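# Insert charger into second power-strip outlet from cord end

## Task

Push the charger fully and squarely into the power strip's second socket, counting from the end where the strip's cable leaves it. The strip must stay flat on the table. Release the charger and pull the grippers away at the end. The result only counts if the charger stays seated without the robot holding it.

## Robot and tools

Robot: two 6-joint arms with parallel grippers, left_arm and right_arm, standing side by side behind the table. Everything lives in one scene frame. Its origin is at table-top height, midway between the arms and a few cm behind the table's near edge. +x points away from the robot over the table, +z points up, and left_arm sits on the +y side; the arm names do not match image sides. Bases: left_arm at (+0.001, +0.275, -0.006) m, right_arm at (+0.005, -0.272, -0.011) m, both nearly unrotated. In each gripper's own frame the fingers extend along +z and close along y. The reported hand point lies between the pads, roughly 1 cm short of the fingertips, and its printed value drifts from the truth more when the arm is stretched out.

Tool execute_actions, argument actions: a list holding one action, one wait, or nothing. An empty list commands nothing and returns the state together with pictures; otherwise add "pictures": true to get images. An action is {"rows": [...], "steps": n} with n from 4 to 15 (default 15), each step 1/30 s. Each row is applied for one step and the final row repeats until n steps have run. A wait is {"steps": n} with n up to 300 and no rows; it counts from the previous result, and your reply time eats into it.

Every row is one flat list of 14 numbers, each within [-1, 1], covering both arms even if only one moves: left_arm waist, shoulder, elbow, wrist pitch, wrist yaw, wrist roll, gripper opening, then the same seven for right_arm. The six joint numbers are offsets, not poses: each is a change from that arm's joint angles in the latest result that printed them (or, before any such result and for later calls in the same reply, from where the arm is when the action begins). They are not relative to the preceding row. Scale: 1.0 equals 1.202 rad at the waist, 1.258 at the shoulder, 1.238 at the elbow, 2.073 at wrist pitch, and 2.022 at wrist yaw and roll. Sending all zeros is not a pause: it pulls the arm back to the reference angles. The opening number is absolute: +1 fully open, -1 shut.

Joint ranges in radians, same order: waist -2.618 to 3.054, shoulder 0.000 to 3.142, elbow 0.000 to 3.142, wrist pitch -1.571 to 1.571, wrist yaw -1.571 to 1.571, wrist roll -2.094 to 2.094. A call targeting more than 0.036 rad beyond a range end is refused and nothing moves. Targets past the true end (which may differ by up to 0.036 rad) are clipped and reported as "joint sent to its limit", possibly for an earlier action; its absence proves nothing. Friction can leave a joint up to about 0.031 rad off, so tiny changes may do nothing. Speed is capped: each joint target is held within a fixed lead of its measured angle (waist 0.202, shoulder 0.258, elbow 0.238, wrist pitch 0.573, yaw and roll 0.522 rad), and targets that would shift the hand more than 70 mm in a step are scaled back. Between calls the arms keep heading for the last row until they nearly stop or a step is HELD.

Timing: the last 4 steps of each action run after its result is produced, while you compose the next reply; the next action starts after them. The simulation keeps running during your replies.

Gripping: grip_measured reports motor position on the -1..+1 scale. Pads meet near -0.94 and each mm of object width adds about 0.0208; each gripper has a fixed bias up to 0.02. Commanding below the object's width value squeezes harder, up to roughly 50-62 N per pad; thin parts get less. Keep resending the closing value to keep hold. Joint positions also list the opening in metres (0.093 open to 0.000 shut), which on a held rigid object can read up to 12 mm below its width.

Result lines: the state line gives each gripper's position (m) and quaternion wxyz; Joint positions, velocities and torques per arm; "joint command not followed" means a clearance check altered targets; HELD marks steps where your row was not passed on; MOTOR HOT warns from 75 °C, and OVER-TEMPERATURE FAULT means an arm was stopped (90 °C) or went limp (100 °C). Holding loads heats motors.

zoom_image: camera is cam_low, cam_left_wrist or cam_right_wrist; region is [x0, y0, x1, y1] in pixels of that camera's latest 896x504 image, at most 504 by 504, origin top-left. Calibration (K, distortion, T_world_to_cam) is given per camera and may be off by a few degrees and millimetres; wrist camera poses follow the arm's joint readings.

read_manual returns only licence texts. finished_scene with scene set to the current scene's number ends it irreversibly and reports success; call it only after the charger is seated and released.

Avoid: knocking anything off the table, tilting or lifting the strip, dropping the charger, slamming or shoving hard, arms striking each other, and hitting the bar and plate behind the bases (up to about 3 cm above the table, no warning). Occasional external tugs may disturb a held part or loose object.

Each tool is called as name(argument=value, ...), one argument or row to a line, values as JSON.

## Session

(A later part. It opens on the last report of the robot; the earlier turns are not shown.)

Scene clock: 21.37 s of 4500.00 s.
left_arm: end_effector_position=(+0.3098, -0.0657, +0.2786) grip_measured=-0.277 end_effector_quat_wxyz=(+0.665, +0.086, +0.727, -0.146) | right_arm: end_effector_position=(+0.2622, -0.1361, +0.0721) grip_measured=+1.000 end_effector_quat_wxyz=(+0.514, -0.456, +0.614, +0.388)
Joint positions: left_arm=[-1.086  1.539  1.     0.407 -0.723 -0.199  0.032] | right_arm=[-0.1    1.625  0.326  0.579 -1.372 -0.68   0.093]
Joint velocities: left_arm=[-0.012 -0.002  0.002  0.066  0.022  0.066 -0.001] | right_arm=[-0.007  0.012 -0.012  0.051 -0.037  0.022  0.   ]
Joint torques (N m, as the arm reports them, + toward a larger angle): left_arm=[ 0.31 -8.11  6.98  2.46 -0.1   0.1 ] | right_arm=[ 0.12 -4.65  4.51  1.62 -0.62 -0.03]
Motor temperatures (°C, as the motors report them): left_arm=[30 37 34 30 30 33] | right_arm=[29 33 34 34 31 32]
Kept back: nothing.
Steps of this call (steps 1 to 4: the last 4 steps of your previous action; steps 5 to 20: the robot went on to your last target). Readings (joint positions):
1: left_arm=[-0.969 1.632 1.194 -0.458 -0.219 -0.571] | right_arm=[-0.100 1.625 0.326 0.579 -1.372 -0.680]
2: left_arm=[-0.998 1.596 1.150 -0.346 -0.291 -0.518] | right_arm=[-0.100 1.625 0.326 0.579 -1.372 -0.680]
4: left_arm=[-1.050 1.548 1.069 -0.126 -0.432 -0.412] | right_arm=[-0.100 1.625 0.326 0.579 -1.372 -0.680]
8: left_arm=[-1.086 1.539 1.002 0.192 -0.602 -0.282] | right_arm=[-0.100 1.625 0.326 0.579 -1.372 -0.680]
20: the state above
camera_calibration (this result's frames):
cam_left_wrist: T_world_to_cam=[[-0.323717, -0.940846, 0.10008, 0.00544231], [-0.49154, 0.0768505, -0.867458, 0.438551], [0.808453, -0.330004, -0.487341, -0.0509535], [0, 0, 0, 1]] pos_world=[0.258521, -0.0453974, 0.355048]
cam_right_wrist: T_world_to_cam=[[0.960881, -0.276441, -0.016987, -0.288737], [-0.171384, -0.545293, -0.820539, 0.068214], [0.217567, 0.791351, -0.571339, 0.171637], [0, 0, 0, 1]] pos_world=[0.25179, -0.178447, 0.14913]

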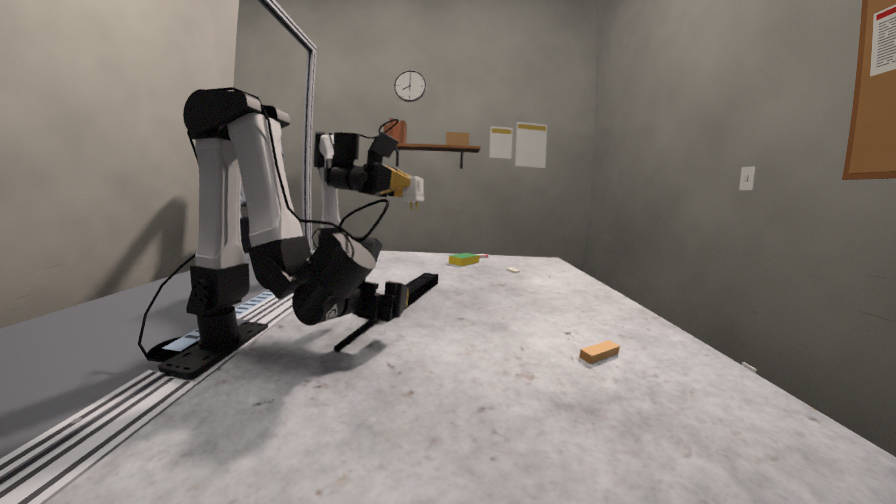

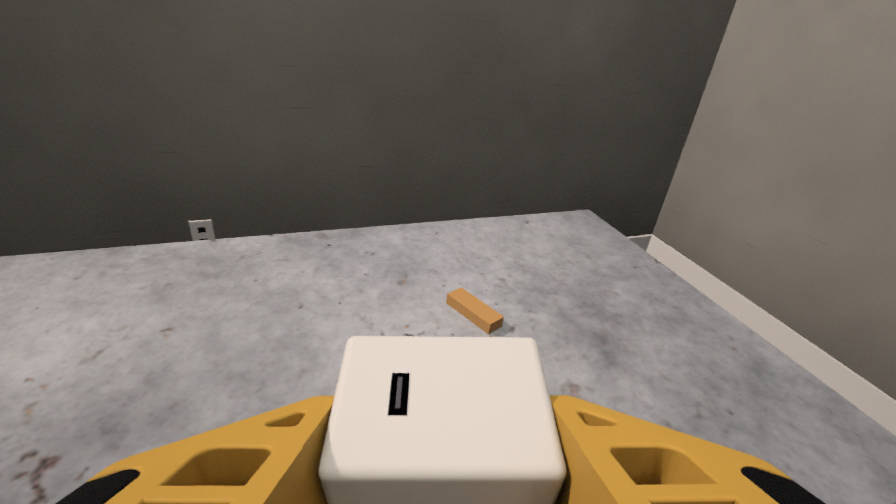

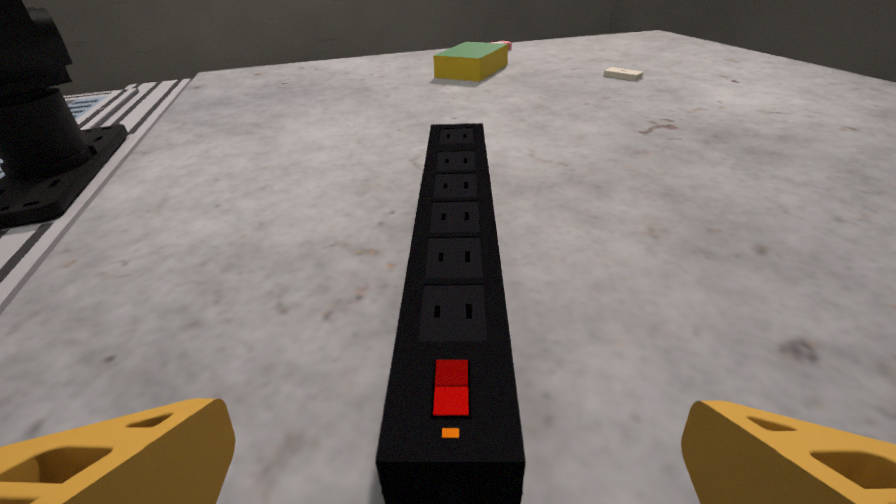

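execute_actions(
  actions=[
    {"rows": [[0.002,0.007,-0.012,0.04,-0.0104,0.0069,-0.6,0,0,0,0,0,0,1],[0.004,0.019,-0.032,0.075,-0.0104,0.0069,-0.6,0,0,0,0,0,0,1],[0.006,0.036,-0.06,0.11,-0.0104,0.0069,-0.6,0,0,0,0,0,0,1],[0.008,0.055,-0.091,0.145,-0.0104,0.0069,-0.6,0,0,0,0,0,0,1],[0.01,0.075,-0.125,0.18,-0.0104,0.0069,-0.6,0,0,0,0,0,0,1],[0.012,0.096,-0.159,0.215,-0.0104,0.0069,-0.6,0,0,0,0,0,0,1],[0.014,0.117,-0.193,0.245,-0.0104,0.0069,-0.6,0,0,0,0,0,0,1],[0.016,0.137,-0.228,0.27,-0.0104,0.0069,-0.6,0,0,0,0,0,0,1],[0.018,0.158,-0.262,0.29,-0.0104,0.0069,-0.6,0,0,0,0,0,0,1],[0.02,0.178,-0.294,0.305,-0.0104,0.0069,-0.6,0,0,0,0,0,0,1],[0.022,0.196,-0.324,0.315,-0.0104,0.0069,-0.6,0,0,0,0,0,0,1],[0.024,0.212,-0.351,0.3208,-0.0104,0.0069,-0.6,0,0,0,0,0,0,1],[0.024,0.226,-0.374,0.3208,-0.0104,0.0069,-0.6,0,0,0,0,0,0,1],[0.024,0.236,-0.391,0.3208,-0.0104,0.0069,-0.6,0,0,0,0,0,0,1],[0.024,0.243,-0.403,0.3208,-0.0104,0.0069,-0.6,0,0,0,0,0,0,1]], "steps": 15},
  ],
)

execute_actions(
  actions=[
    {"steps": 22},
  ],
  pictures=true,
)

Scene clock: 22.40 s of 4500.00 s.
left_arm: end_effector_position=(+0.3076, -0.0484, +0.1626) grip_measured=-0.277 end_effector_quat_wxyz=(+0.661, +0.091, +0.733, -0.130) | right_arm: end_effector_position=(+0.2622, -0.1361, +0.0721) grip_measured=+1.000 end_effector_quat_wxyz=(+0.514, -0.456, +0.614, +0.388)
Joint positions: left_arm=[-1.081  1.732  0.689  0.881 -0.733 -0.192  0.032] | right_arm=[-0.1    1.625  0.326  0.579 -1.372 -0.68   0.093]
Joint velocities: left_arm=[ 0.076  0.974 -1.292  0.945 -0.022  0.007 -0.   ] | right_arm=[-0.002  0.002  0.022 -0.007  0.007 -0.081  0.   ]
Joint torques (N m, as the arm reports them, + toward a larger angle): left_arm=[ 1.49 -8.54  6.26  2.53 -0.14  0.03] | right_arm=[ 0.12 -4.64  4.51  1.62 -0.61 -0.03]
Motor temperatures (°C, as the motors report them): left_arm=[30 37 34 30 30 33] | right_arm=[29 34 34 34 31 32]
Steps of this call (steps 1 to 20: the robot went on to your last target; steps 21 to 31: the first 11 steps of this action). Readings (joint positions):
21: left_arm=[-1.086 1.539 1.000 0.421 -0.731 -0.193] | right_arm=[-0.100 1.625 0.326 0.579 -1.372 -0.680]
22: left_arm=[-1.086 1.541 0.996 0.438 -0.732 -0.193] | right_arm=[-0.100 1.625 0.326 0.579 -1.372 -0.680]
24: left_arm=[-1.086 1.551 0.966 0.523 -0.732 -0.193] | right_arm=[-0.100 1.625 0.326 0.579 -1.372 -0.680]
28: left_arm=[-1.086 1.631 0.825 0.755 -0.733 -0.192] | right_arm=[-0.100 1.625 0.326 0.579 -1.372 -0.680]
31: the state above

Scene clock: 23.13 s of 4500.00 s.
left_arm: end_effector_position=(+0.2963, -0.0145, +0.0917) grip_measured=-0.277 end_effector_quat_wxyz=(+0.635, +0.114, +0.759, -0.088) | right_arm: end_effector_position=(+0.2622, -0.1361, +0.0721) grip_measured=+1.000 end_effector_quat_wxyz=(+0.514, -0.456, +0.614, +0.388)
Joint positions: left_arm=[-1.071  1.84   0.518  1.039 -0.739 -0.192  0.032] | right_arm=[-0.1    1.625  0.326  0.579 -1.372 -0.68   0.093]
Joint velocities: left_arm=[ 0.012 -0.017  0.017  0.022  0.037  0.007 -0.   ] | right_arm=[ 0.007 -0.002 -0.017 -0.022 -0.007  0.037  0.   ]
Joint torques (N m, as the arm reports them, + toward a larger angle): left_arm=[ 1.13 -7.15  3.92  2.4  -0.09  0.03] | right_arm=[ 0.13 -4.64  4.51  1.61 -0.62 -0.03]
Motor temperatures (°C, as the motors report them): left_arm=[30 37 34 31 30 33] | right_arm=[29 34 34 34 31 32]
Kept back: nothing.
Steps of this call (steps 1 to 4: the last 4 steps of your previous action; steps 5 to 22: the robot went on to your last target). Readings (joint positions):
1: left_arm=[-1.078 1.764 0.646 0.906 -0.733 -0.192] | right_arm=[-0.100 1.625 0.326 0.579 -1.372 -0.680]
2: left_arm=[-1.075 1.793 0.606 0.924 -0.733 -0.192] | right_arm=[-0.100 1.625 0.326 0.579 -1.372 -0.680]
4: left_arm=[-1.071 1.835 0.541 0.949 -0.735 -0.191] | right_arm=[-0.100 1.625 0.326 0.579 -1.372 -0.680]
8: left_arm=[-1.071 1.840 0.518 1.008 -0.739 -0.192] | right_arm=[-0.100 1.625 0.326 0.579 -1.372 -0.680]
22: the state above
camera_calibration (this result's frames):
cam_left_wrist: T_world_to_cam=[[-0.288767, -0.957351, -0.00958693, 0.0673988], [-0.553822, 0.175201, -0.813994, 0.280818], [0.780958, -0.229745, -0.580794, -0.09598], [0, 0, 0, 1]] pos_world=[0.249942, -0.00672627, 0.173486]
cam_right_wrist: T_world_to_cam=[[0.960881, -0.276441, -0.016987, -0.288737], [-0.171384, -0.545293, -0.820539, 0.068214], [0.217567, 0.791351, -0.571339, 0.171637], [0, 0, 0, 1]] pos_world=[0.25179, -0.178447, 0.14913]

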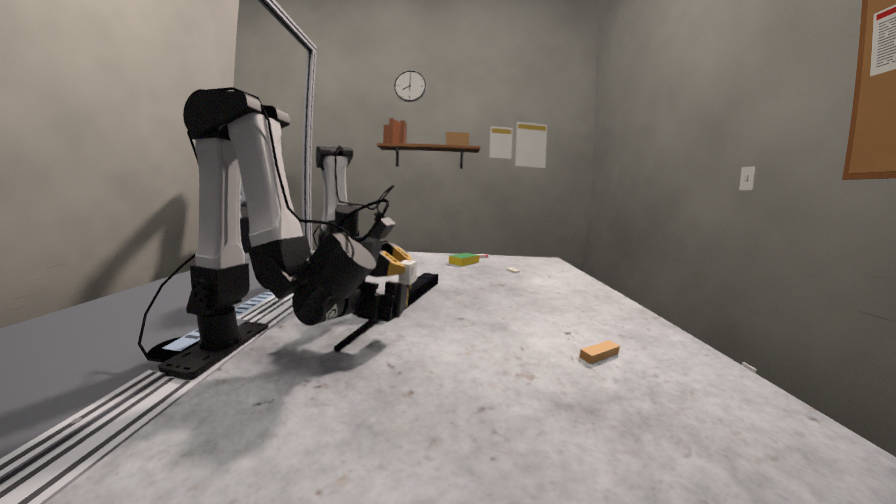

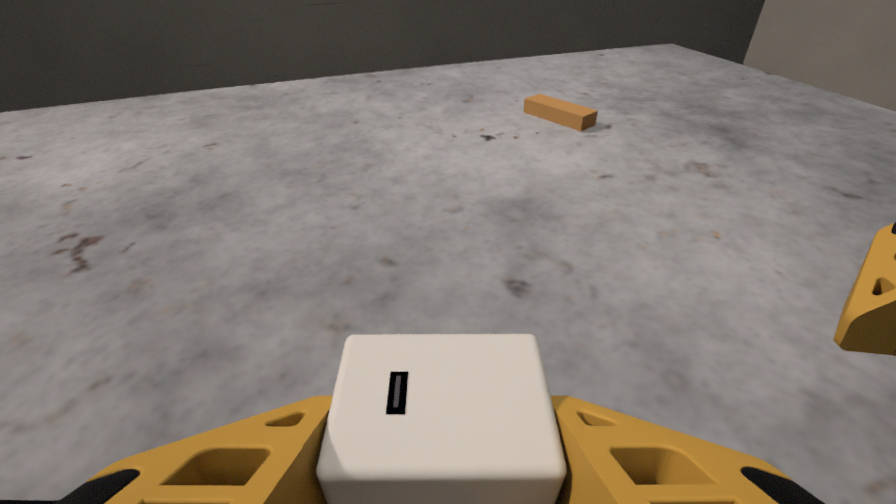

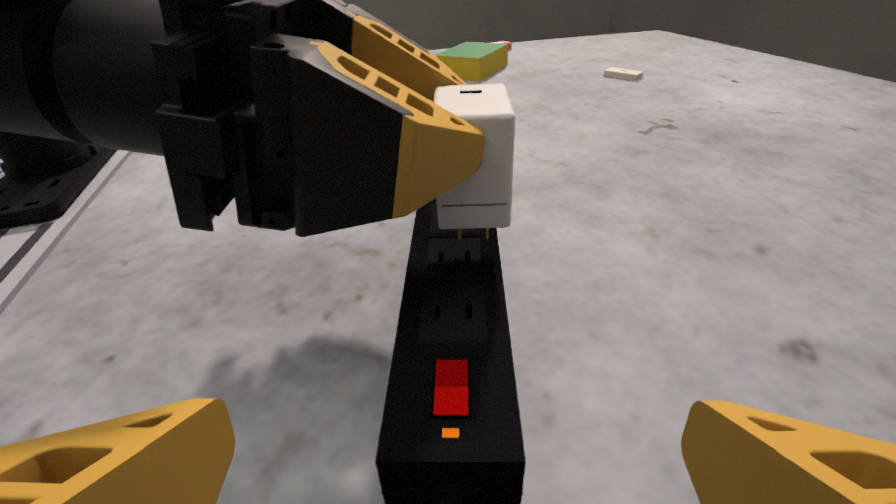

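zoom_image(
  camera="cam_right_wrist",
  region=[390, 70, 550, 290],
)

Region (390, 70, 550, 290) of cam_right_wrist's 896x504 image, scaled by 2.291, with more detail than that image has; it fills the left 367 columns of this view, and the rest is white.

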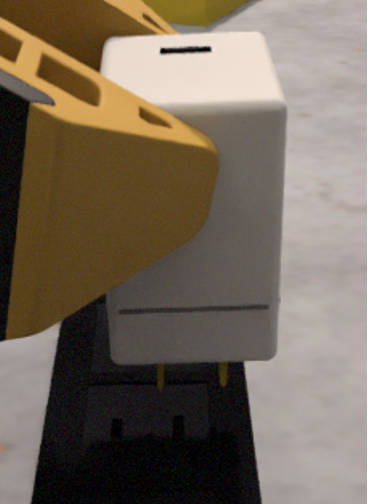

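zoom_image(
  camera="cam_right_wrist",
  region=[420, 190, 530, 275],
)

zoom_image(
  camera="cam_right_wrist",
  region=[420, 75, 530, 160],
)

Region (420, 190, 530, 275) of cam_right_wrist's 896x504 image, scaled by 4.582, with more detail than that image has; it fills the top 389 rows of this view, and the rest is white.

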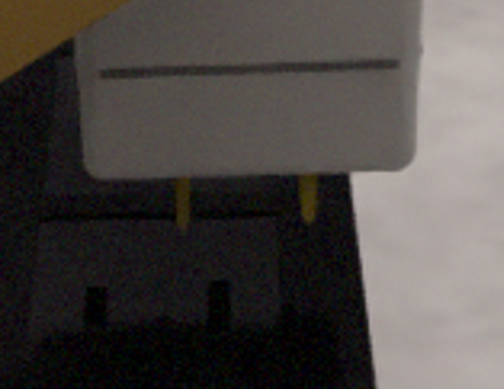

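Region (420, 75, 530, 160) of cam_right_wrist's 896x504 image, scaled by 4.582, with more detail than that image has; it fills the top 389 rows of this view, and the rest is white.

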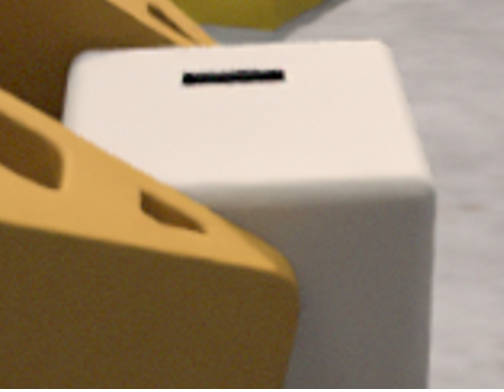

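execute_actions(
  actions=[
    {"rows": [[-0.006,0,-0.006,0,-0.003,-0.005,-0.6,0,0,0,0,0,0,1],[-0.012,0,-0.012,-0.001,-0.006,-0.01,-0.6,0,0,0,0,0,0,1],[-0.016,0,-0.017,-0.002,-0.0084,-0.015,-0.6,0,0,0,0,0,0,1],[-0.019,0,-0.021,-0.003,-0.0084,-0.019,-0.6,0,0,0,0,0,0,1],[-0.022,0,-0.025,-0.004,-0.0084,-0.0213,-0.6,0,0,0,0,0,0,1],[-0.024,0,-0.028,-0.0043,-0.0084,-0.0213,-0.6,0,0,0,0,0,0,1],[-0.025,0,-0.031,-0.0043,-0.0084,-0.0213,-0.6,0,0,0,0,0,0,1],[-0.025,0,-0.033,-0.0043,-0.0084,-0.0213,-0.6,0,0,0,0,0,0,1],[-0.025,0,-0.0343,-0.0043,-0.0084,-0.0213,-0.6,0,0,0,0,0,0,1]], "steps": 15},
  ],
)

execute_actions(
  actions=[
    {"steps": 10},
  ],
  pictures=true,
)

Scene clock: 30.50 s of 4500.00 s.
left_arm: end_effector_position=(+0.2870, -0.0148, +0.0829) grip_measured=-0.277 end_effector_quat_wxyz=(+0.625, +0.119, +0.766, -0.092) | right_arm: end_effector_position=(+0.2622, -0.1361, +0.0721) grip_measured=+1.000 end_effector_quat_wxyz=(+0.514, -0.456, +0.614, +0.388)
Joint positions: left_arm=[-1.093  1.84   0.498  1.026 -0.742 -0.222  0.032] | right_arm=[-0.1    1.625  0.326  0.579 -1.372 -0.68   0.093]
Joint velocities: left_arm=[-0.017 -0.022  0.012 -0.051 -0.037 -0.022 -0.   ] | right_arm=[-0.012 -0.007 -0.022  0.022 -0.022  0.022  0.   ]
Joint torques (N m, as the arm reports them, + toward a larger angle): left_arm=[-0.29 -7.33  3.22  2.15 -0.18 -0.08] | right_arm=[ 0.12 -4.6   4.49  1.62 -0.62 -0.02]
Motor temperatures (°C, as the motors report them): left_arm=[30 37 34 33 30 33] | right_arm=[29 34 34 34 31 32]
Steps of this call (steps 1 to 15: the robot went on to your last target; steps 16 to 90: nothing new was sent; then 4.00 s passed at rest; steps 91 to 101: the first 11 steps of this action). Readings (joint positions):
91: left_arm=[-1.071 1.840 0.518 1.039 -0.739 -0.193] | right_arm=[-0.100 1.625 0.326 0.579 -1.372 -0.680]
92: left_arm=[-1.071 1.840 0.518 1.037 -0.739 -0.194] | right_arm=[-0.100 1.625 0.326 0.579 -1.372 -0.680]
94: left_arm=[-1.076 1.840 0.518 1.031 -0.741 -0.202] | right_arm=[-0.100 1.625 0.326 0.579 -1.372 -0.680]
98: left_arm=[-1.091 1.840 0.507 1.026 -0.742 -0.217] | right_arm=[-0.100 1.625 0.326 0.579 -1.372 -0.680]
101: the state above

Scene clock: 30.83 s of 4500.00 s.
left_arm: end_effector_position=(+0.2871, -0.0146, +0.0829) grip_measured=-0.277 end_effector_quat_wxyz=(+0.625, +0.117, +0.766, -0.093) | right_arm: end_effector_position=(+0.2622, -0.1361, +0.0721) grip_measured=+1.000 end_effector_quat_wxyz=(+0.514, -0.456, +0.614, +0.388)
Joint positions: left_arm=[-1.093  1.84   0.498  1.026 -0.744 -0.227  0.032] | right_arm=[-0.1    1.625  0.326  0.579 -1.372 -0.68   0.093]
Joint velocities: left_arm=[ 0.002 -0.017 -0.012  0.022 -0.007  0.007 -0.001] | right_arm=[ 0.022  0.007 -0.002 -0.007  0.022 -0.095  0.   ]
Joint torques (N m, as the arm reports them, + toward a larger angle): left_arm=[-0.37 -7.49  3.25  2.13 -0.21 -0.1 ] | right_arm=[ 0.15 -4.6   4.56  1.62 -0.62 -0.03]
Motor temperatures (°C, as the motors report them): left_arm=[30 37 34 33 30 33] | right_arm=[29 34 34 34 31 32]
Kept back: nothing.
Steps of this call (steps 1 to 4: the last 4 steps of your previous action; steps 5 to 10: the robot went on to your last target). Readings (joint positions):
1: left_arm=[-1.093 1.840 0.498 1.026 -0.743 -0.223] | right_arm=[-0.100 1.625 0.326 0.579 -1.372 -0.680]
2: left_arm=[-1.093 1.840 0.498 1.026 -0.743 -0.224] | right_arm=[-0.100 1.625 0.326 0.579 -1.372 -0.680]
4: left_arm=[-1.093 1.840 0.498 1.026 -0.744 -0.225] | right_arm=[-0.100 1.625 0.326 0.579 -1.372 -0.680]
8: left_arm=[-1.093 1.840 0.498 1.026 -0.744 -0.226] | right_arm=[-0.100 1.625 0.326 0.579 -1.372 -0.680]
10: the state above
camera_calibration (this result's frames):
cam_left_wrist: T_world_to_cam=[[-0.298728, -0.954338, -0.000571988, 0.0666922], [-0.572121, 0.179566, -0.800271, 0.272772], [0.763832, -0.238736, -0.599638, -0.0876375], [0, 0, 0, 1]] pos_world=[0.242922, -0.00625576, 0.165779]
cam_right_wrist: T_world_to_cam=[[0.960881, -0.276441, -0.016987, -0.288737], [-0.171384, -0.545293, -0.820539, 0.068214], [0.217567, 0.791351, -0.571339, 0.171637], [0, 0, 0, 1]] pos_world=[0.25179, -0.178447, 0.14913]

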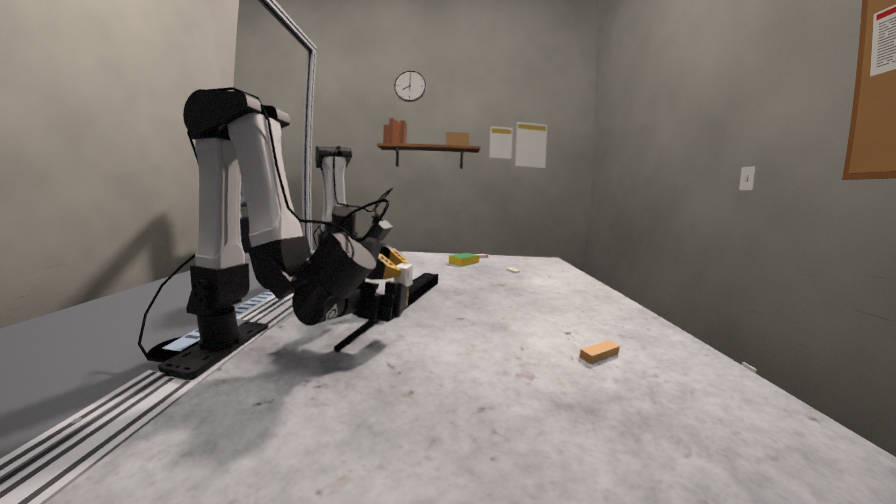

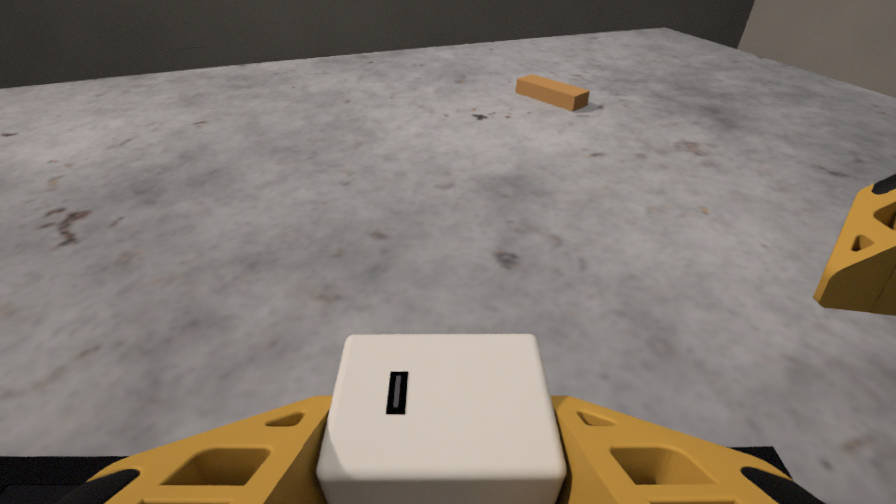

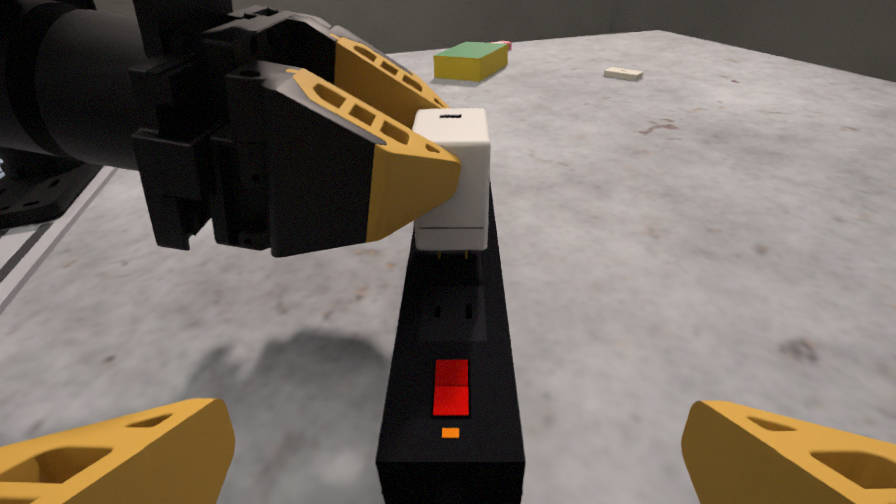

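zoom_image(
  camera="cam_right_wrist",
  region=[400, 210, 510, 295],
)

zoom_image(
  camera="cam_left_wrist",
  region=[680, 400, 840, 504],
)

Region (400, 210, 510, 295) of cam_right_wrist's 896x504 image, scaled by 4.582, with more detail than that image has; it fills the top 389 rows of this view, and the rest is white.

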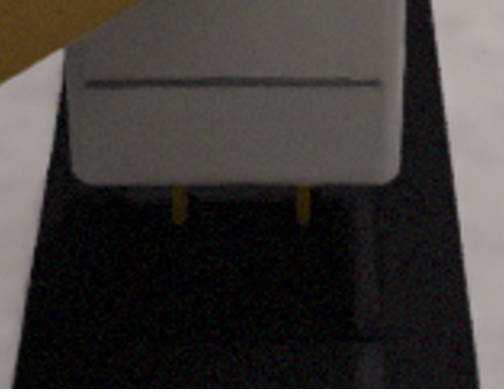

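Region (680, 400, 840, 504) of cam_left_wrist's 896x504 image, scaled by 3.150, with more detail than that image has; it fills the top 328 rows of this view, and the rest is white.

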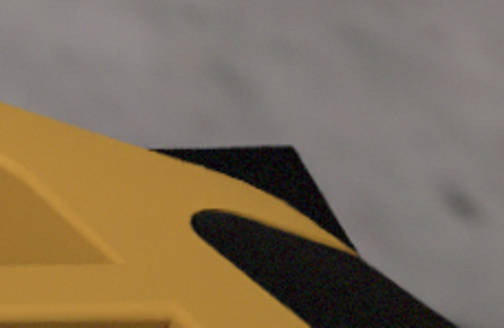

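execute_actions(
  actions=[
    {"rows": [[0,0,0,0.02,0,0,-0.6,0,0,0,0,0,0,1],[0,0,0,0.04,0,0,-0.6,0,0,0,0,0,0,1],[0,0,0,0.043,0,0,-0.6,0,0,0,0,0,0,1],[0,0,0,0.043,0,0,-0.6,0,0,0,0,0,0,1],[0,0,0,0.043,0,0,-0.6,0,0,0,0,0,0,1],[0,0,0,0.03,0,0,-0.6,0,0,0,0,0,0,1],[0,0,0,0.018,0,0,-0.6,0,0,0,0,0,0,1],[0,0,0,0.0121,0,0,-0.6,0,0,0,0,0,0,1]], "steps": 15},
  ],
)

execute_actions(
  actions=[
    {"steps": 8},
  ],
  pictures=true,
)

Scene clock: 33.77 s of 4500.00 s.
left_arm: end_effector_position=(+0.2876, -0.0158, +0.0870) grip_measured=-0.277 end_effector_quat_wxyz=(+0.630, +0.111, +0.762, -0.100) | right_arm: end_effector_position=(+0.2622, -0.1361, +0.0721) grip_measured=+1.000 end_effector_quat_wxyz=(+0.514, -0.456, +0.614, +0.388)
Joint positions: left_arm=[-1.093  1.84   0.498  1.048 -0.744 -0.227  0.032] | right_arm=[-0.1    1.625  0.326  0.579 -1.372 -0.68   0.093]
Joint velocities: left_arm=[-0.002  0.007 -0.027 -0.081  0.022  0.022  0.   ] | right_arm=[ 0.002  0.007 -0.017 -0.037  0.081  0.007  0.   ]
Joint torques (N m, as the arm reports them, + toward a larger angle): left_arm=[ 0.16 -7.45  5.42  2.28 -0.06 -0.04] | right_arm=[ 0.14 -4.66  4.54  1.61 -0.61 -0.03]
Motor temperatures (°C, as the motors report them): left_arm=[30 37 34 33 30 33] | right_arm=[29 34 34 35 31 32]
Steps of this call (steps 1 to 15: the robot went on to your last target; steps 16 to 77: nothing new was sent; steps 78 to 88: the first 11 steps of this action). Readings (joint positions):
78: left_arm=[-1.093 1.840 0.498 1.028 -0.744 -0.227] | right_arm=[-0.100 1.625 0.326 0.579 -1.372 -0.680]
79: left_arm=[-1.093 1.840 0.498 1.032 -0.744 -0.227] | right_arm=[-0.100 1.625 0.326 0.579 -1.372 -0.680]
81: left_arm=[-1.093 1.840 0.498 1.050 -0.744 -0.227] | right_arm=[-0.100 1.625 0.326 0.579 -1.372 -0.680]
85: left_arm=[-1.093 1.840 0.498 1.058 -0.744 -0.227] | right_arm=[-0.100 1.625 0.326 0.579 -1.372 -0.680]
88: the state above

Scene clock: 34.03 s of 4500.00 s.
left_arm: end_effector_position=(+0.2875, -0.0154, +0.0856) grip_measured=-0.277 end_effector_quat_wxyz=(+0.628, +0.113, +0.764, -0.098) | right_arm: end_effector_position=(+0.2622, -0.1361, +0.0721) grip_measured=+1.000 end_effector_quat_wxyz=(+0.514, -0.456, +0.614, +0.388)
Joint positions: left_arm=[-1.093  1.84   0.498  1.04  -0.744 -0.227  0.032] | right_arm=[-0.1    1.625  0.326  0.579 -1.372 -0.68   0.093]
Joint velocities: left_arm=[ 0.017 -0.007  0.002 -0.022  0.022 -0.022 -0.001] | right_arm=[-0.007  0.022 -0.002  0.037 -0.022 -0.037  0.   ]
Joint torques (N m, as the arm reports them, + toward a larger angle): left_arm=[ 0.15 -7.5   5.46  2.25 -0.08 -0.04] | right_arm=[ 0.15 -4.62  4.51  1.61 -0.62 -0.03]
Motor temperatures (°C, as the motors report them): left_arm=[30 37 34 33 30 33] | right_arm=[29 34 34 35 31 32]
Kept back: nothing.
Steps of this call (steps 1 to 4: the last 4 steps of your previous action; steps 5 to 8: the robot went on to your last target). Readings (joint positions):
1: left_arm=[-1.093 1.840 0.498 1.046 -0.744 -0.227] | right_arm=[-0.100 1.625 0.326 0.579 -1.372 -0.680]
2: left_arm=[-1.093 1.840 0.498 1.044 -0.744 -0.227] | right_arm=[-0.100 1.625 0.326 0.579 -1.372 -0.680]
4: left_arm=[-1.093 1.840 0.498 1.042 -0.744 -0.227] | right_arm=[-0.100 1.625 0.326 0.579 -1.372 -0.680]
8: the state above
camera_calibration (this result's frames):
cam_left_wrist: T_world_to_cam=[[-0.29906, -0.954186, 0.00959007, 0.0653011], [-0.566715, 0.169516, -0.806287, 0.274038], [0.767722, -0.246563, -0.591447, -0.0884058], [0, 0, 0, 1]] pos_world=[0.242701, -0.00594203, 0.16804]
cam_right_wrist: T_world_to_cam=[[0.960881, -0.276441, -0.016987, -0.288737], [-0.171384, -0.545293, -0.820539, 0.068214], [0.217567, 0.791351, -0.571339, 0.171637], [0, 0, 0, 1]] pos_world=[0.25179, -0.178447, 0.14913]

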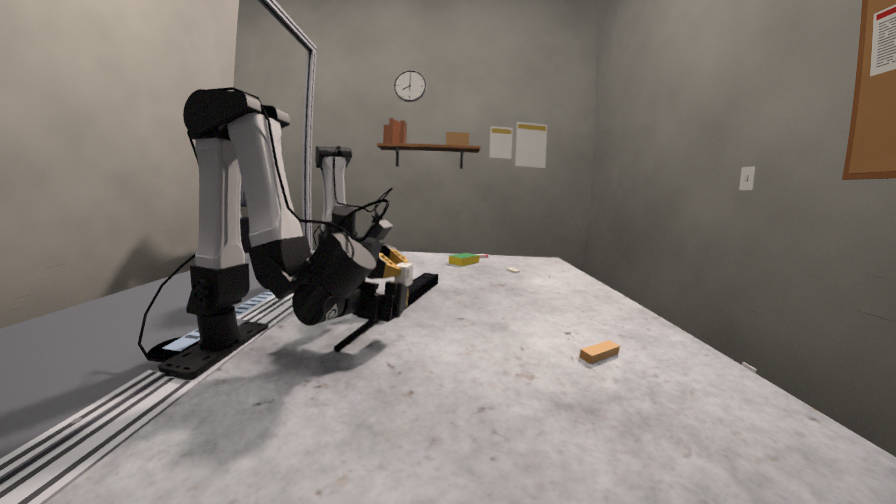

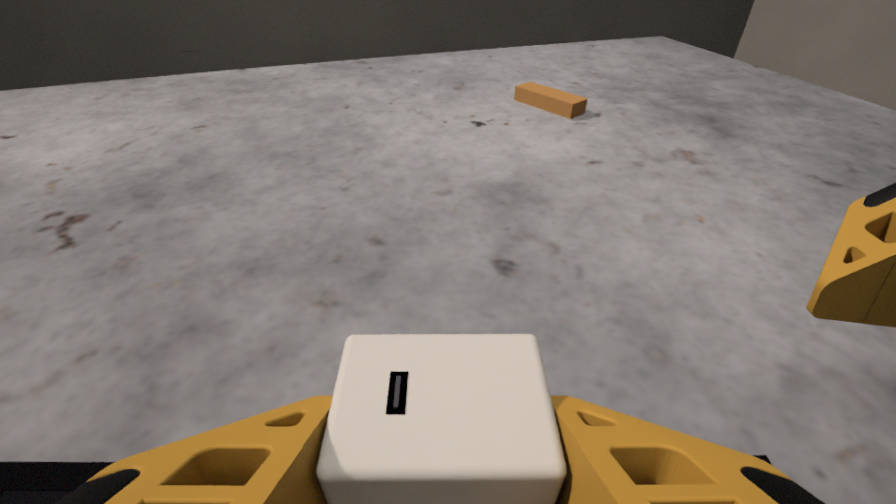

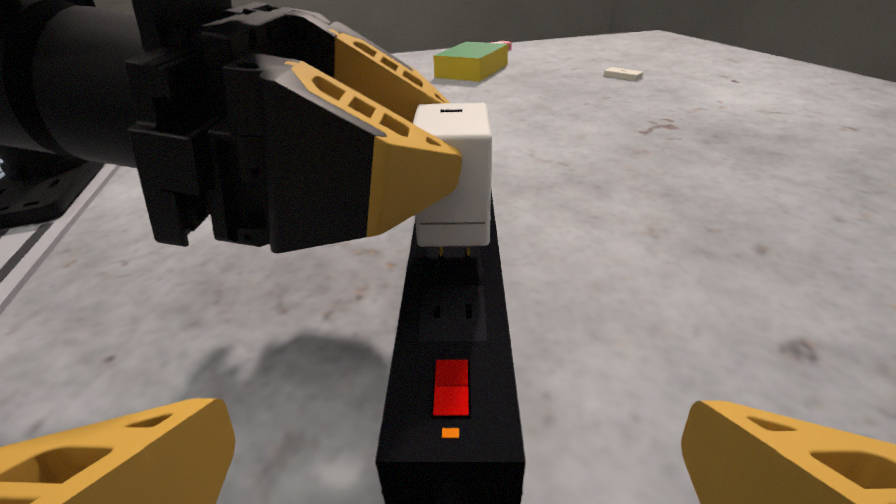

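zoom_image(
  camera="cam_right_wrist",
  region=[410, 215, 500, 280],
)

Region (410, 215, 500, 280) of cam_right_wrist's 896x504 image, scaled by 5.600, with more detail than that image has.

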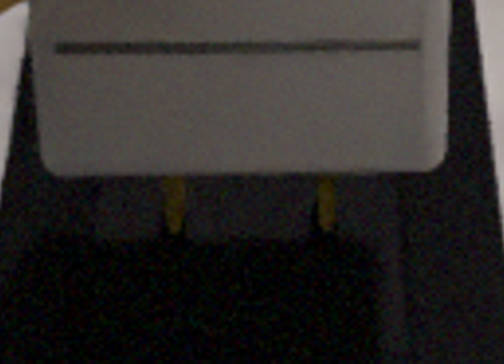

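execute_actions(
  actions=[
    {"rows": [[0,0,0,0.0096,0.005,0,-0.6,0,0,0,0,0,0,1],[0,0,0,0.0096,0.0094,0,-0.6,0,0,0,0,0,0,1],[0,0.004,0,0.0096,0.0094,0,-0.6,0,0,0,0,0,0,1],[0,0.008,0,0.0096,0.0094,0,-0.6,0,0,0,0,0,0,1],[0,0.01,0,0.0096,0.0094,0,-0.6,0,0,0,0,0,0,1],[0,0.011,0,0.0096,0.0094,0,-0.6,0,0,0,0,0,0,1],[0,0.012,0,0.0096,0.0094,0,-0.6,0,0,0,0,0,0,1],[0,0.013,0,0.0096,0.0094,0,-0.6,0,0,0,0,0,0,1],[0,0.014,0,0.0096,0.0094,0,-0.6,0,0,0,0,0,0,1],[0,0.015,0,0.0096,0.0094,0,-0.6,0,0,0,0,0,0,1],[0,0.016,0,0.0096,0.0094,0,-0.6,0,0,0,0,0,0,1],[0,0.017,0,0.0096,0.0094,0,-0.6,0,0,0,0,0,0,1],[0,0.018,0,0.0096,0.0094,0,-0.6,0,0,0,0,0,0,1],[0,0.019,0,0.0096,0.0094,0,-0.6,0,0,0,0,0,0,1],[0,0.02,0,0.0096,0.0094,0,-0.6,0,0,0,0,0,0,1]], "steps": 15},
  ],
)

execute_actions(
  actions=[
    {"steps": 12},
  ],
  pictures=true,
)

Scene clock: 35.70 s of 4500.00 s.
left_arm: end_effector_position=(+0.2867, -0.0172, +0.0849) grip_measured=-0.277 end_effector_quat_wxyz=(+0.626, +0.117, +0.764, -0.102) | right_arm: end_effector_position=(+0.2622, -0.1361, +0.0721) grip_measured=+1.000 end_effector_quat_wxyz=(+0.514, -0.456, +0.614, +0.388)
Joint positions: left_arm=[-1.093  1.84   0.498  1.039 -0.731 -0.227  0.032] | right_arm=[-0.1    1.625  0.326  0.579 -1.372 -0.68   0.093]
Joint velocities: left_arm=[ 0.017  0.007  0.007  0.037 -0.037 -0.051 -0.   ] | right_arm=[ 0.002 -0.017  0.012 -0.007 -0.037 -0.037  0.   ]
Joint torques (N m, as the arm reports them, + toward a larger angle): left_arm=[ 0.18 -5.82  5.45  2.32 -0.01 -0.04] | right_arm=[ 0.16 -4.64  4.52  1.62 -0.62 -0.03]
Motor temperatures (°C, as the motors report them): left_arm=[30 37 34 33 30 33] | right_arm=[29 34 34 35 31 32]
Steps of this call (steps 1 to 15: the robot went on to your last target; steps 16 to 39: nothing new was sent; steps 40 to 50: the first 11 steps of this action). Readings (joint positions):
40: left_arm=[-1.093 1.840 0.498 1.039 -0.744 -0.227] | right_arm=[-0.100 1.625 0.326 0.579 -1.372 -0.680]
41: left_arm=[-1.093 1.840 0.498 1.039 -0.742 -0.227] | right_arm=[-0.100 1.625 0.326 0.579 -1.372 -0.680]
43: left_arm=[-1.093 1.840 0.498 1.039 -0.737 -0.227] | right_arm=[-0.100 1.625 0.326 0.579 -1.372 -0.680]
47: left_arm=[-1.093 1.840 0.498 1.039 -0.733 -0.227] | right_arm=[-0.100 1.625 0.326 0.579 -1.372 -0.680]
50: the state above

Scene clock: 36.10 s of 4500.00 s.
left_arm: end_effector_position=(+0.2868, -0.0174, +0.0831) grip_measured=-0.277 end_effector_quat_wxyz=(+0.626, +0.118, +0.764, -0.101) | right_arm: end_effector_position=(+0.2622, -0.1361, +0.0721) grip_measured=+1.000 end_effector_quat_wxyz=(+0.514, -0.456, +0.614, +0.388)
Joint positions: left_arm=[-1.093  1.848  0.498  1.045 -0.731 -0.227  0.032] | right_arm=[-0.1    1.625  0.326  0.579 -1.372 -0.68   0.093]
Joint velocities: left_arm=[-0.002 -0.007 -0.002  0.007 -0.081  0.022  0.   ] | right_arm=[ 0.002  0.002  0.007 -0.037  0.022 -0.022  0.   ]
Joint torques (N m, as the arm reports them, + toward a larger angle): left_arm=[ 0.15 -6.05  5.45  2.25 -0.01 -0.04] | right_arm=[ 0.11 -4.65  4.51  1.62 -0.62 -0.02]
Motor temperatures (°C, as the motors report them): left_arm=[30 37 34 33 30 33] | right_arm=[29 34 34 35 31 32]
Kept back: nothing.
Steps of this call (steps 1 to 4: the last 4 steps of your previous action; steps 5 to 12: the robot went on to your last target). Readings (joint positions):
1: left_arm=[-1.093 1.841 0.498 1.039 -0.731 -0.227] | right_arm=[-0.100 1.625 0.326 0.579 -1.372 -0.680]
2: left_arm=[-1.093 1.843 0.498 1.039 -0.731 -0.227] | right_arm=[-0.100 1.625 0.326 0.579 -1.372 -0.680]
4: left_arm=[-1.093 1.847 0.498 1.043 -0.731 -0.227] | right_arm=[-0.100 1.625 0.326 0.579 -1.372 -0.680]
8: left_arm=[-1.093 1.848 0.498 1.045 -0.731 -0.227] | right_arm=[-0.100 1.625 0.326 0.579 -1.372 -0.680]
12: the state above
camera_calibration (this result's frames):
cam_left_wrist: T_world_to_cam=[[-0.310769, -0.95043, 0.0102129, 0.0665385], [-0.56837, 0.177211, -0.803462, 0.272427], [0.761825, -0.255496, -0.595268, -0.0880182], [0, 0, 0, 1]] pos_world=[0.242572, -0.00752506, 0.16581]
cam_right_wrist: T_world_to_cam=[[0.960881, -0.276441, -0.016987, -0.288737], [-0.171384, -0.545293, -0.820539, 0.068214], [0.217567, 0.791351, -0.571339, 0.171637], [0, 0, 0, 1]] pos_world=[0.25179, -0.178447, 0.14913]

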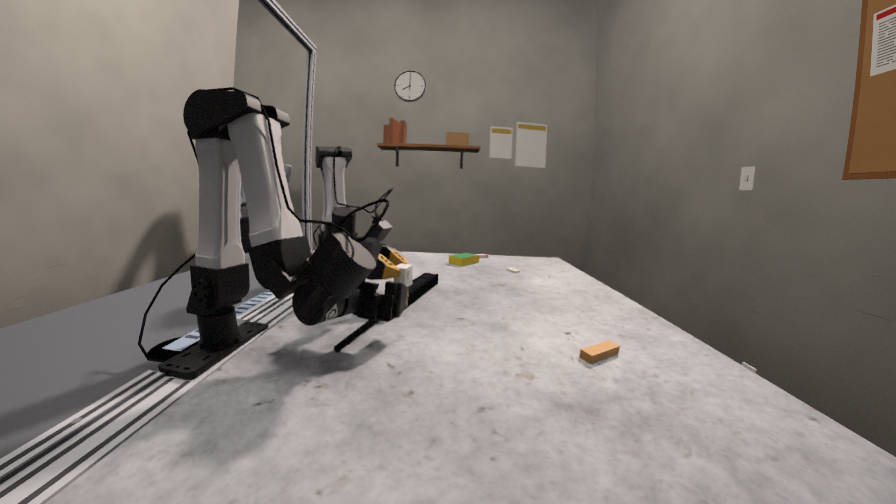

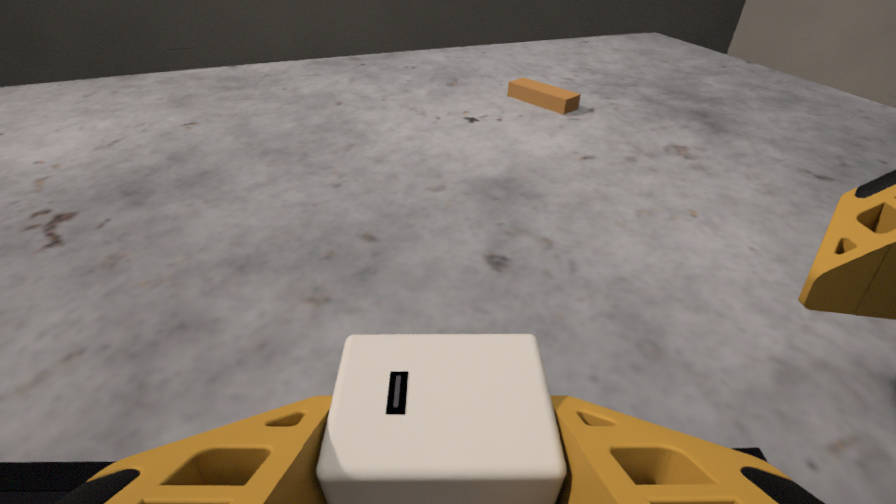

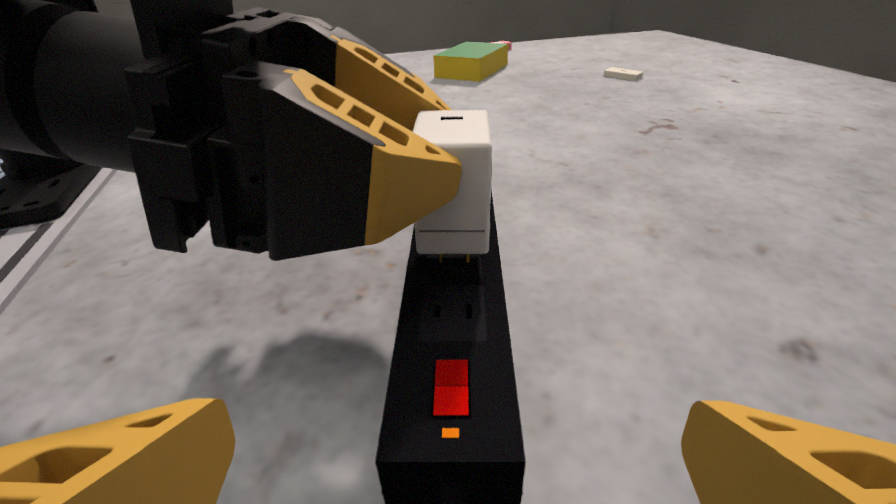

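zoom_image(
  camera="cam_right_wrist",
  region=[410, 225, 500, 330],
)

Region (410, 225, 500, 330) of cam_right_wrist's 896x504 image, scaled by 4.800, with more detail than that image has; it fills the left 432 columns of this view, and the rest is white.

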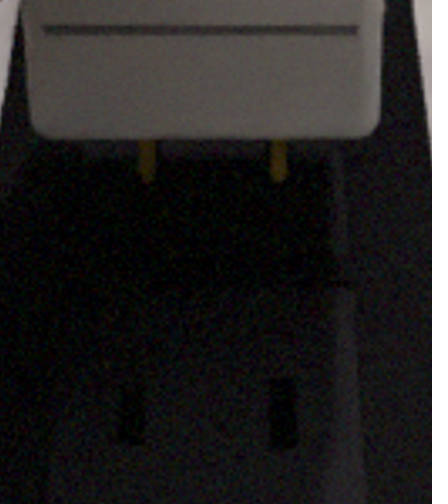

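execute_actions(
  actions=[
    {"rows": [[0,0.0135,0,0,-0.002,0,-0.6,0,0,0,0,0,0,1],[0,0.0135,0,-0.005,-0.004,0,-0.6,0,0,0,0,0,0,1],[0,0.0135,0,-0.0096,-0.005,0,-0.6,0,0,0,0,0,0,1],[0,0.0135,0,-0.0096,-0.006,0,-0.6,0,0,0,0,0,0,1],[0,0.0135,0,-0.0096,-0.007,0,-0.6,0,0,0,0,0,0,1],[0,0.0135,0,-0.0096,-0.008,0,-0.6,0,0,0,0,0,0,1],[0,0.0135,0,-0.0096,-0.009,0,-0.6,0,0,0,0,0,0,1],[0,0.0135,0,-0.0096,-0.01,0,-0.6,0,0,0,0,0,0,1],[0,0.0135,0,-0.0096,-0.011,0,-0.6,0,0,0,0,0,0,1],[0,0.0135,0,-0.0096,-0.012,0,-0.6,0,0,0,0,0,0,1],[0,0.0135,0,-0.0096,-0.013,0,-0.6,0,0,0,0,0,0,1],[0,0.0135,0,-0.0096,-0.0135,0,-0.6,0,0,0,0,0,0,1],[0,0.0135,0,-0.0096,-0.014,0,-0.6,0,0,0,0,0,0,1]], "steps": 15},
  ],
)

execute_actions(
  actions=[
    {"steps": 10},
  ],
  pictures=true,
)

Scene clock: 41.77 s of 4500.00 s.
left_arm: end_effector_position=(+0.2870, -0.0167, +0.0829) grip_measured=-0.277 end_effector_quat_wxyz=(+0.626, +0.117, +0.765, -0.099) | right_arm: end_effector_position=(+0.2622, -0.1361, +0.0721) grip_measured=+1.000 end_effector_quat_wxyz=(+0.514, -0.456, +0.614, +0.388)
Joint positions: left_arm=[-1.093  1.848  0.498  1.043 -0.735 -0.227  0.032] | right_arm=[-0.1    1.625  0.326  0.579 -1.372 -0.68   0.093]
Joint velocities: left_arm=[ 0.007 -0.002 -0.002  0.007 -0.022 -0.022  0.001] | right_arm=[ 0.007  0.002  0.007 -0.066 -0.007 -0.007  0.   ]
Joint torques (N m, as the arm reports them, + toward a larger angle): left_arm=[ 0.16 -6.1   5.49  2.   -0.13 -0.03] | right_arm=[ 0.14 -4.64  4.52  1.62 -0.61 -0.04]
Motor temperatures (°C, as the motors report them): left_arm=[30 37 34 34 30 33] | right_arm=[29 34 34 35 31 32]
Steps of this call (steps 1 to 15: the robot went on to your last target; steps 16 to 90: nothing new was sent; then 2.30 s passed at rest; steps 91 to 101: the first 11 steps of this action). Readings (joint positions):
91: left_arm=[-1.093 1.848 0.498 1.045 -0.731 -0.227] | right_arm=[-0.100 1.625 0.326 0.579 -1.372 -0.680]
92: left_arm=[-1.093 1.848 0.498 1.045 -0.731 -0.227] | right_arm=[-0.100 1.625 0.326 0.579 -1.372 -0.680]
94: left_arm=[-1.093 1.848 0.498 1.044 -0.731 -0.227] | right_arm=[-0.100 1.625 0.326 0.579 -1.372 -0.680]
98: left_arm=[-1.093 1.848 0.498 1.044 -0.732 -0.227] | right_arm=[-0.100 1.625 0.326 0.579 -1.372 -0.680]
101: the state above

Scene clock: 42.10 s of 4500.00 s.
left_arm: end_effector_position=(+0.2871, -0.0151, +0.0810) grip_measured=-0.277 end_effector_quat_wxyz=(+0.624, +0.118, +0.767, -0.093) | right_arm: end_effector_position=(+0.2622, -0.1361, +0.0721) grip_measured=+1.000 end_effector_quat_wxyz=(+0.514, -0.456, +0.614, +0.388)
Joint positions: left_arm=[-1.093  1.848  0.498  1.032 -0.741 -0.227  0.032] | right_arm=[-0.1    1.625  0.326  0.579 -1.372 -0.68   0.093]
Joint velocities: left_arm=[ 0.007  0.002 -0.012 -0.007  0.081 -0.007 -0.   ] | right_arm=[ 0.007 -0.002  0.002 -0.022 -0.066 -0.037  0.   ]
Joint torques (N m, as the arm reports them, + toward a larger angle): left_arm=[ 0.27 -6.14  5.43  2.03 -0.21 -0.08] | right_arm=[ 0.14 -4.64  4.51  1.62 -0.62 -0.04]
Motor temperatures (°C, as the motors report them): left_arm=[30 37 34 34 30 33] | right_arm=[29 34 34 35 31 32]
Kept back: nothing.
Steps of this call (steps 1 to 4: the last 4 steps of your previous action; steps 5 to 10: the robot went on to your last target). Readings (joint positions):
1: left_arm=[-1.093 1.848 0.498 1.043 -0.736 -0.227] | right_arm=[-0.100 1.625 0.326 0.579 -1.372 -0.680]
2: left_arm=[-1.093 1.848 0.498 1.043 -0.738 -0.227] | right_arm=[-0.100 1.625 0.326 0.579 -1.372 -0.680]
4: left_arm=[-1.093 1.848 0.498 1.042 -0.740 -0.227] | right_arm=[-0.100 1.625 0.326 0.579 -1.372 -0.680]
8: left_arm=[-1.093 1.848 0.498 1.032 -0.741 -0.227] | right_arm=[-0.100 1.625 0.326 0.579 -1.372 -0.680]
10: the state above
camera_calibration (this result's frames):
cam_left_wrist: T_world_to_cam=[[-0.301034, -0.953613, -0.000990346, 0.0669035], [-0.573094, 0.181743, -0.799082, 0.271509], [0.762195, -0.239983, -0.601221, -0.0883079], [0, 0, 0, 1]] pos_world=[0.243048, -0.00673718, 0.163932]
cam_right_wrist: T_world_to_cam=[[0.960881, -0.276441, -0.016987, -0.288737], [-0.171384, -0.545293, -0.820539, 0.068214], [0.217567, 0.791351, -0.571339, 0.171637], [0, 0, 0, 1]] pos_world=[0.25179, -0.178447, 0.14913]

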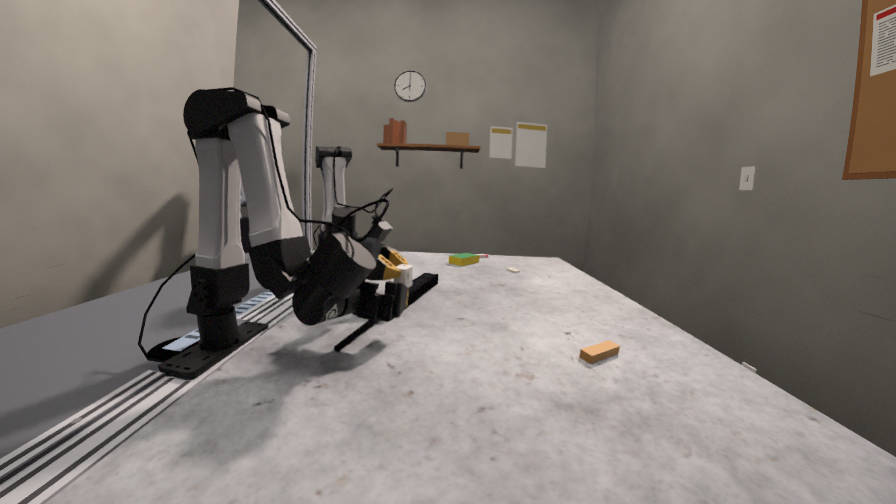

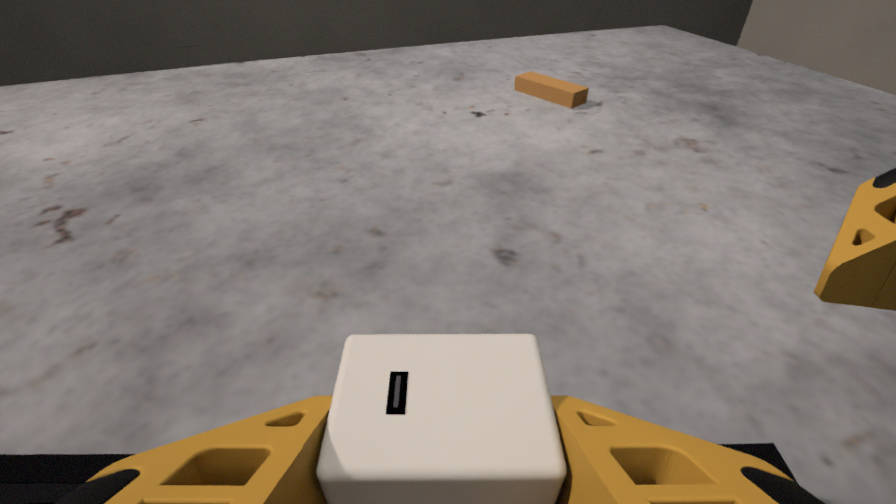

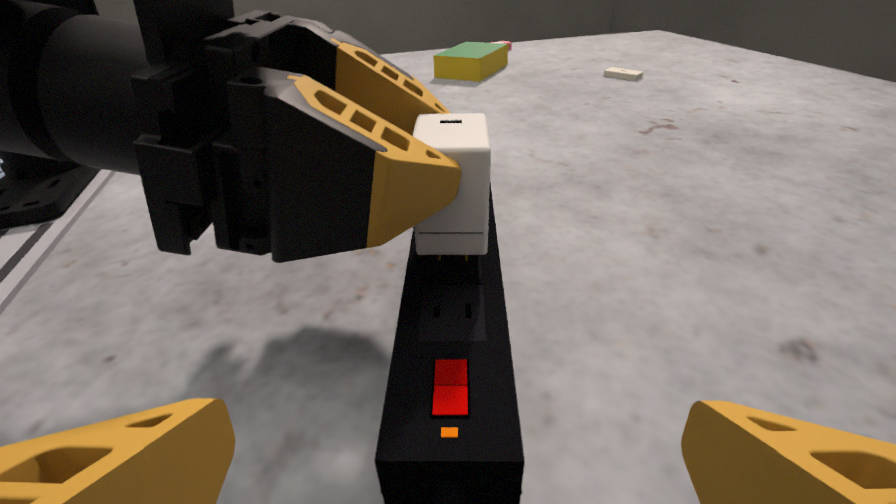

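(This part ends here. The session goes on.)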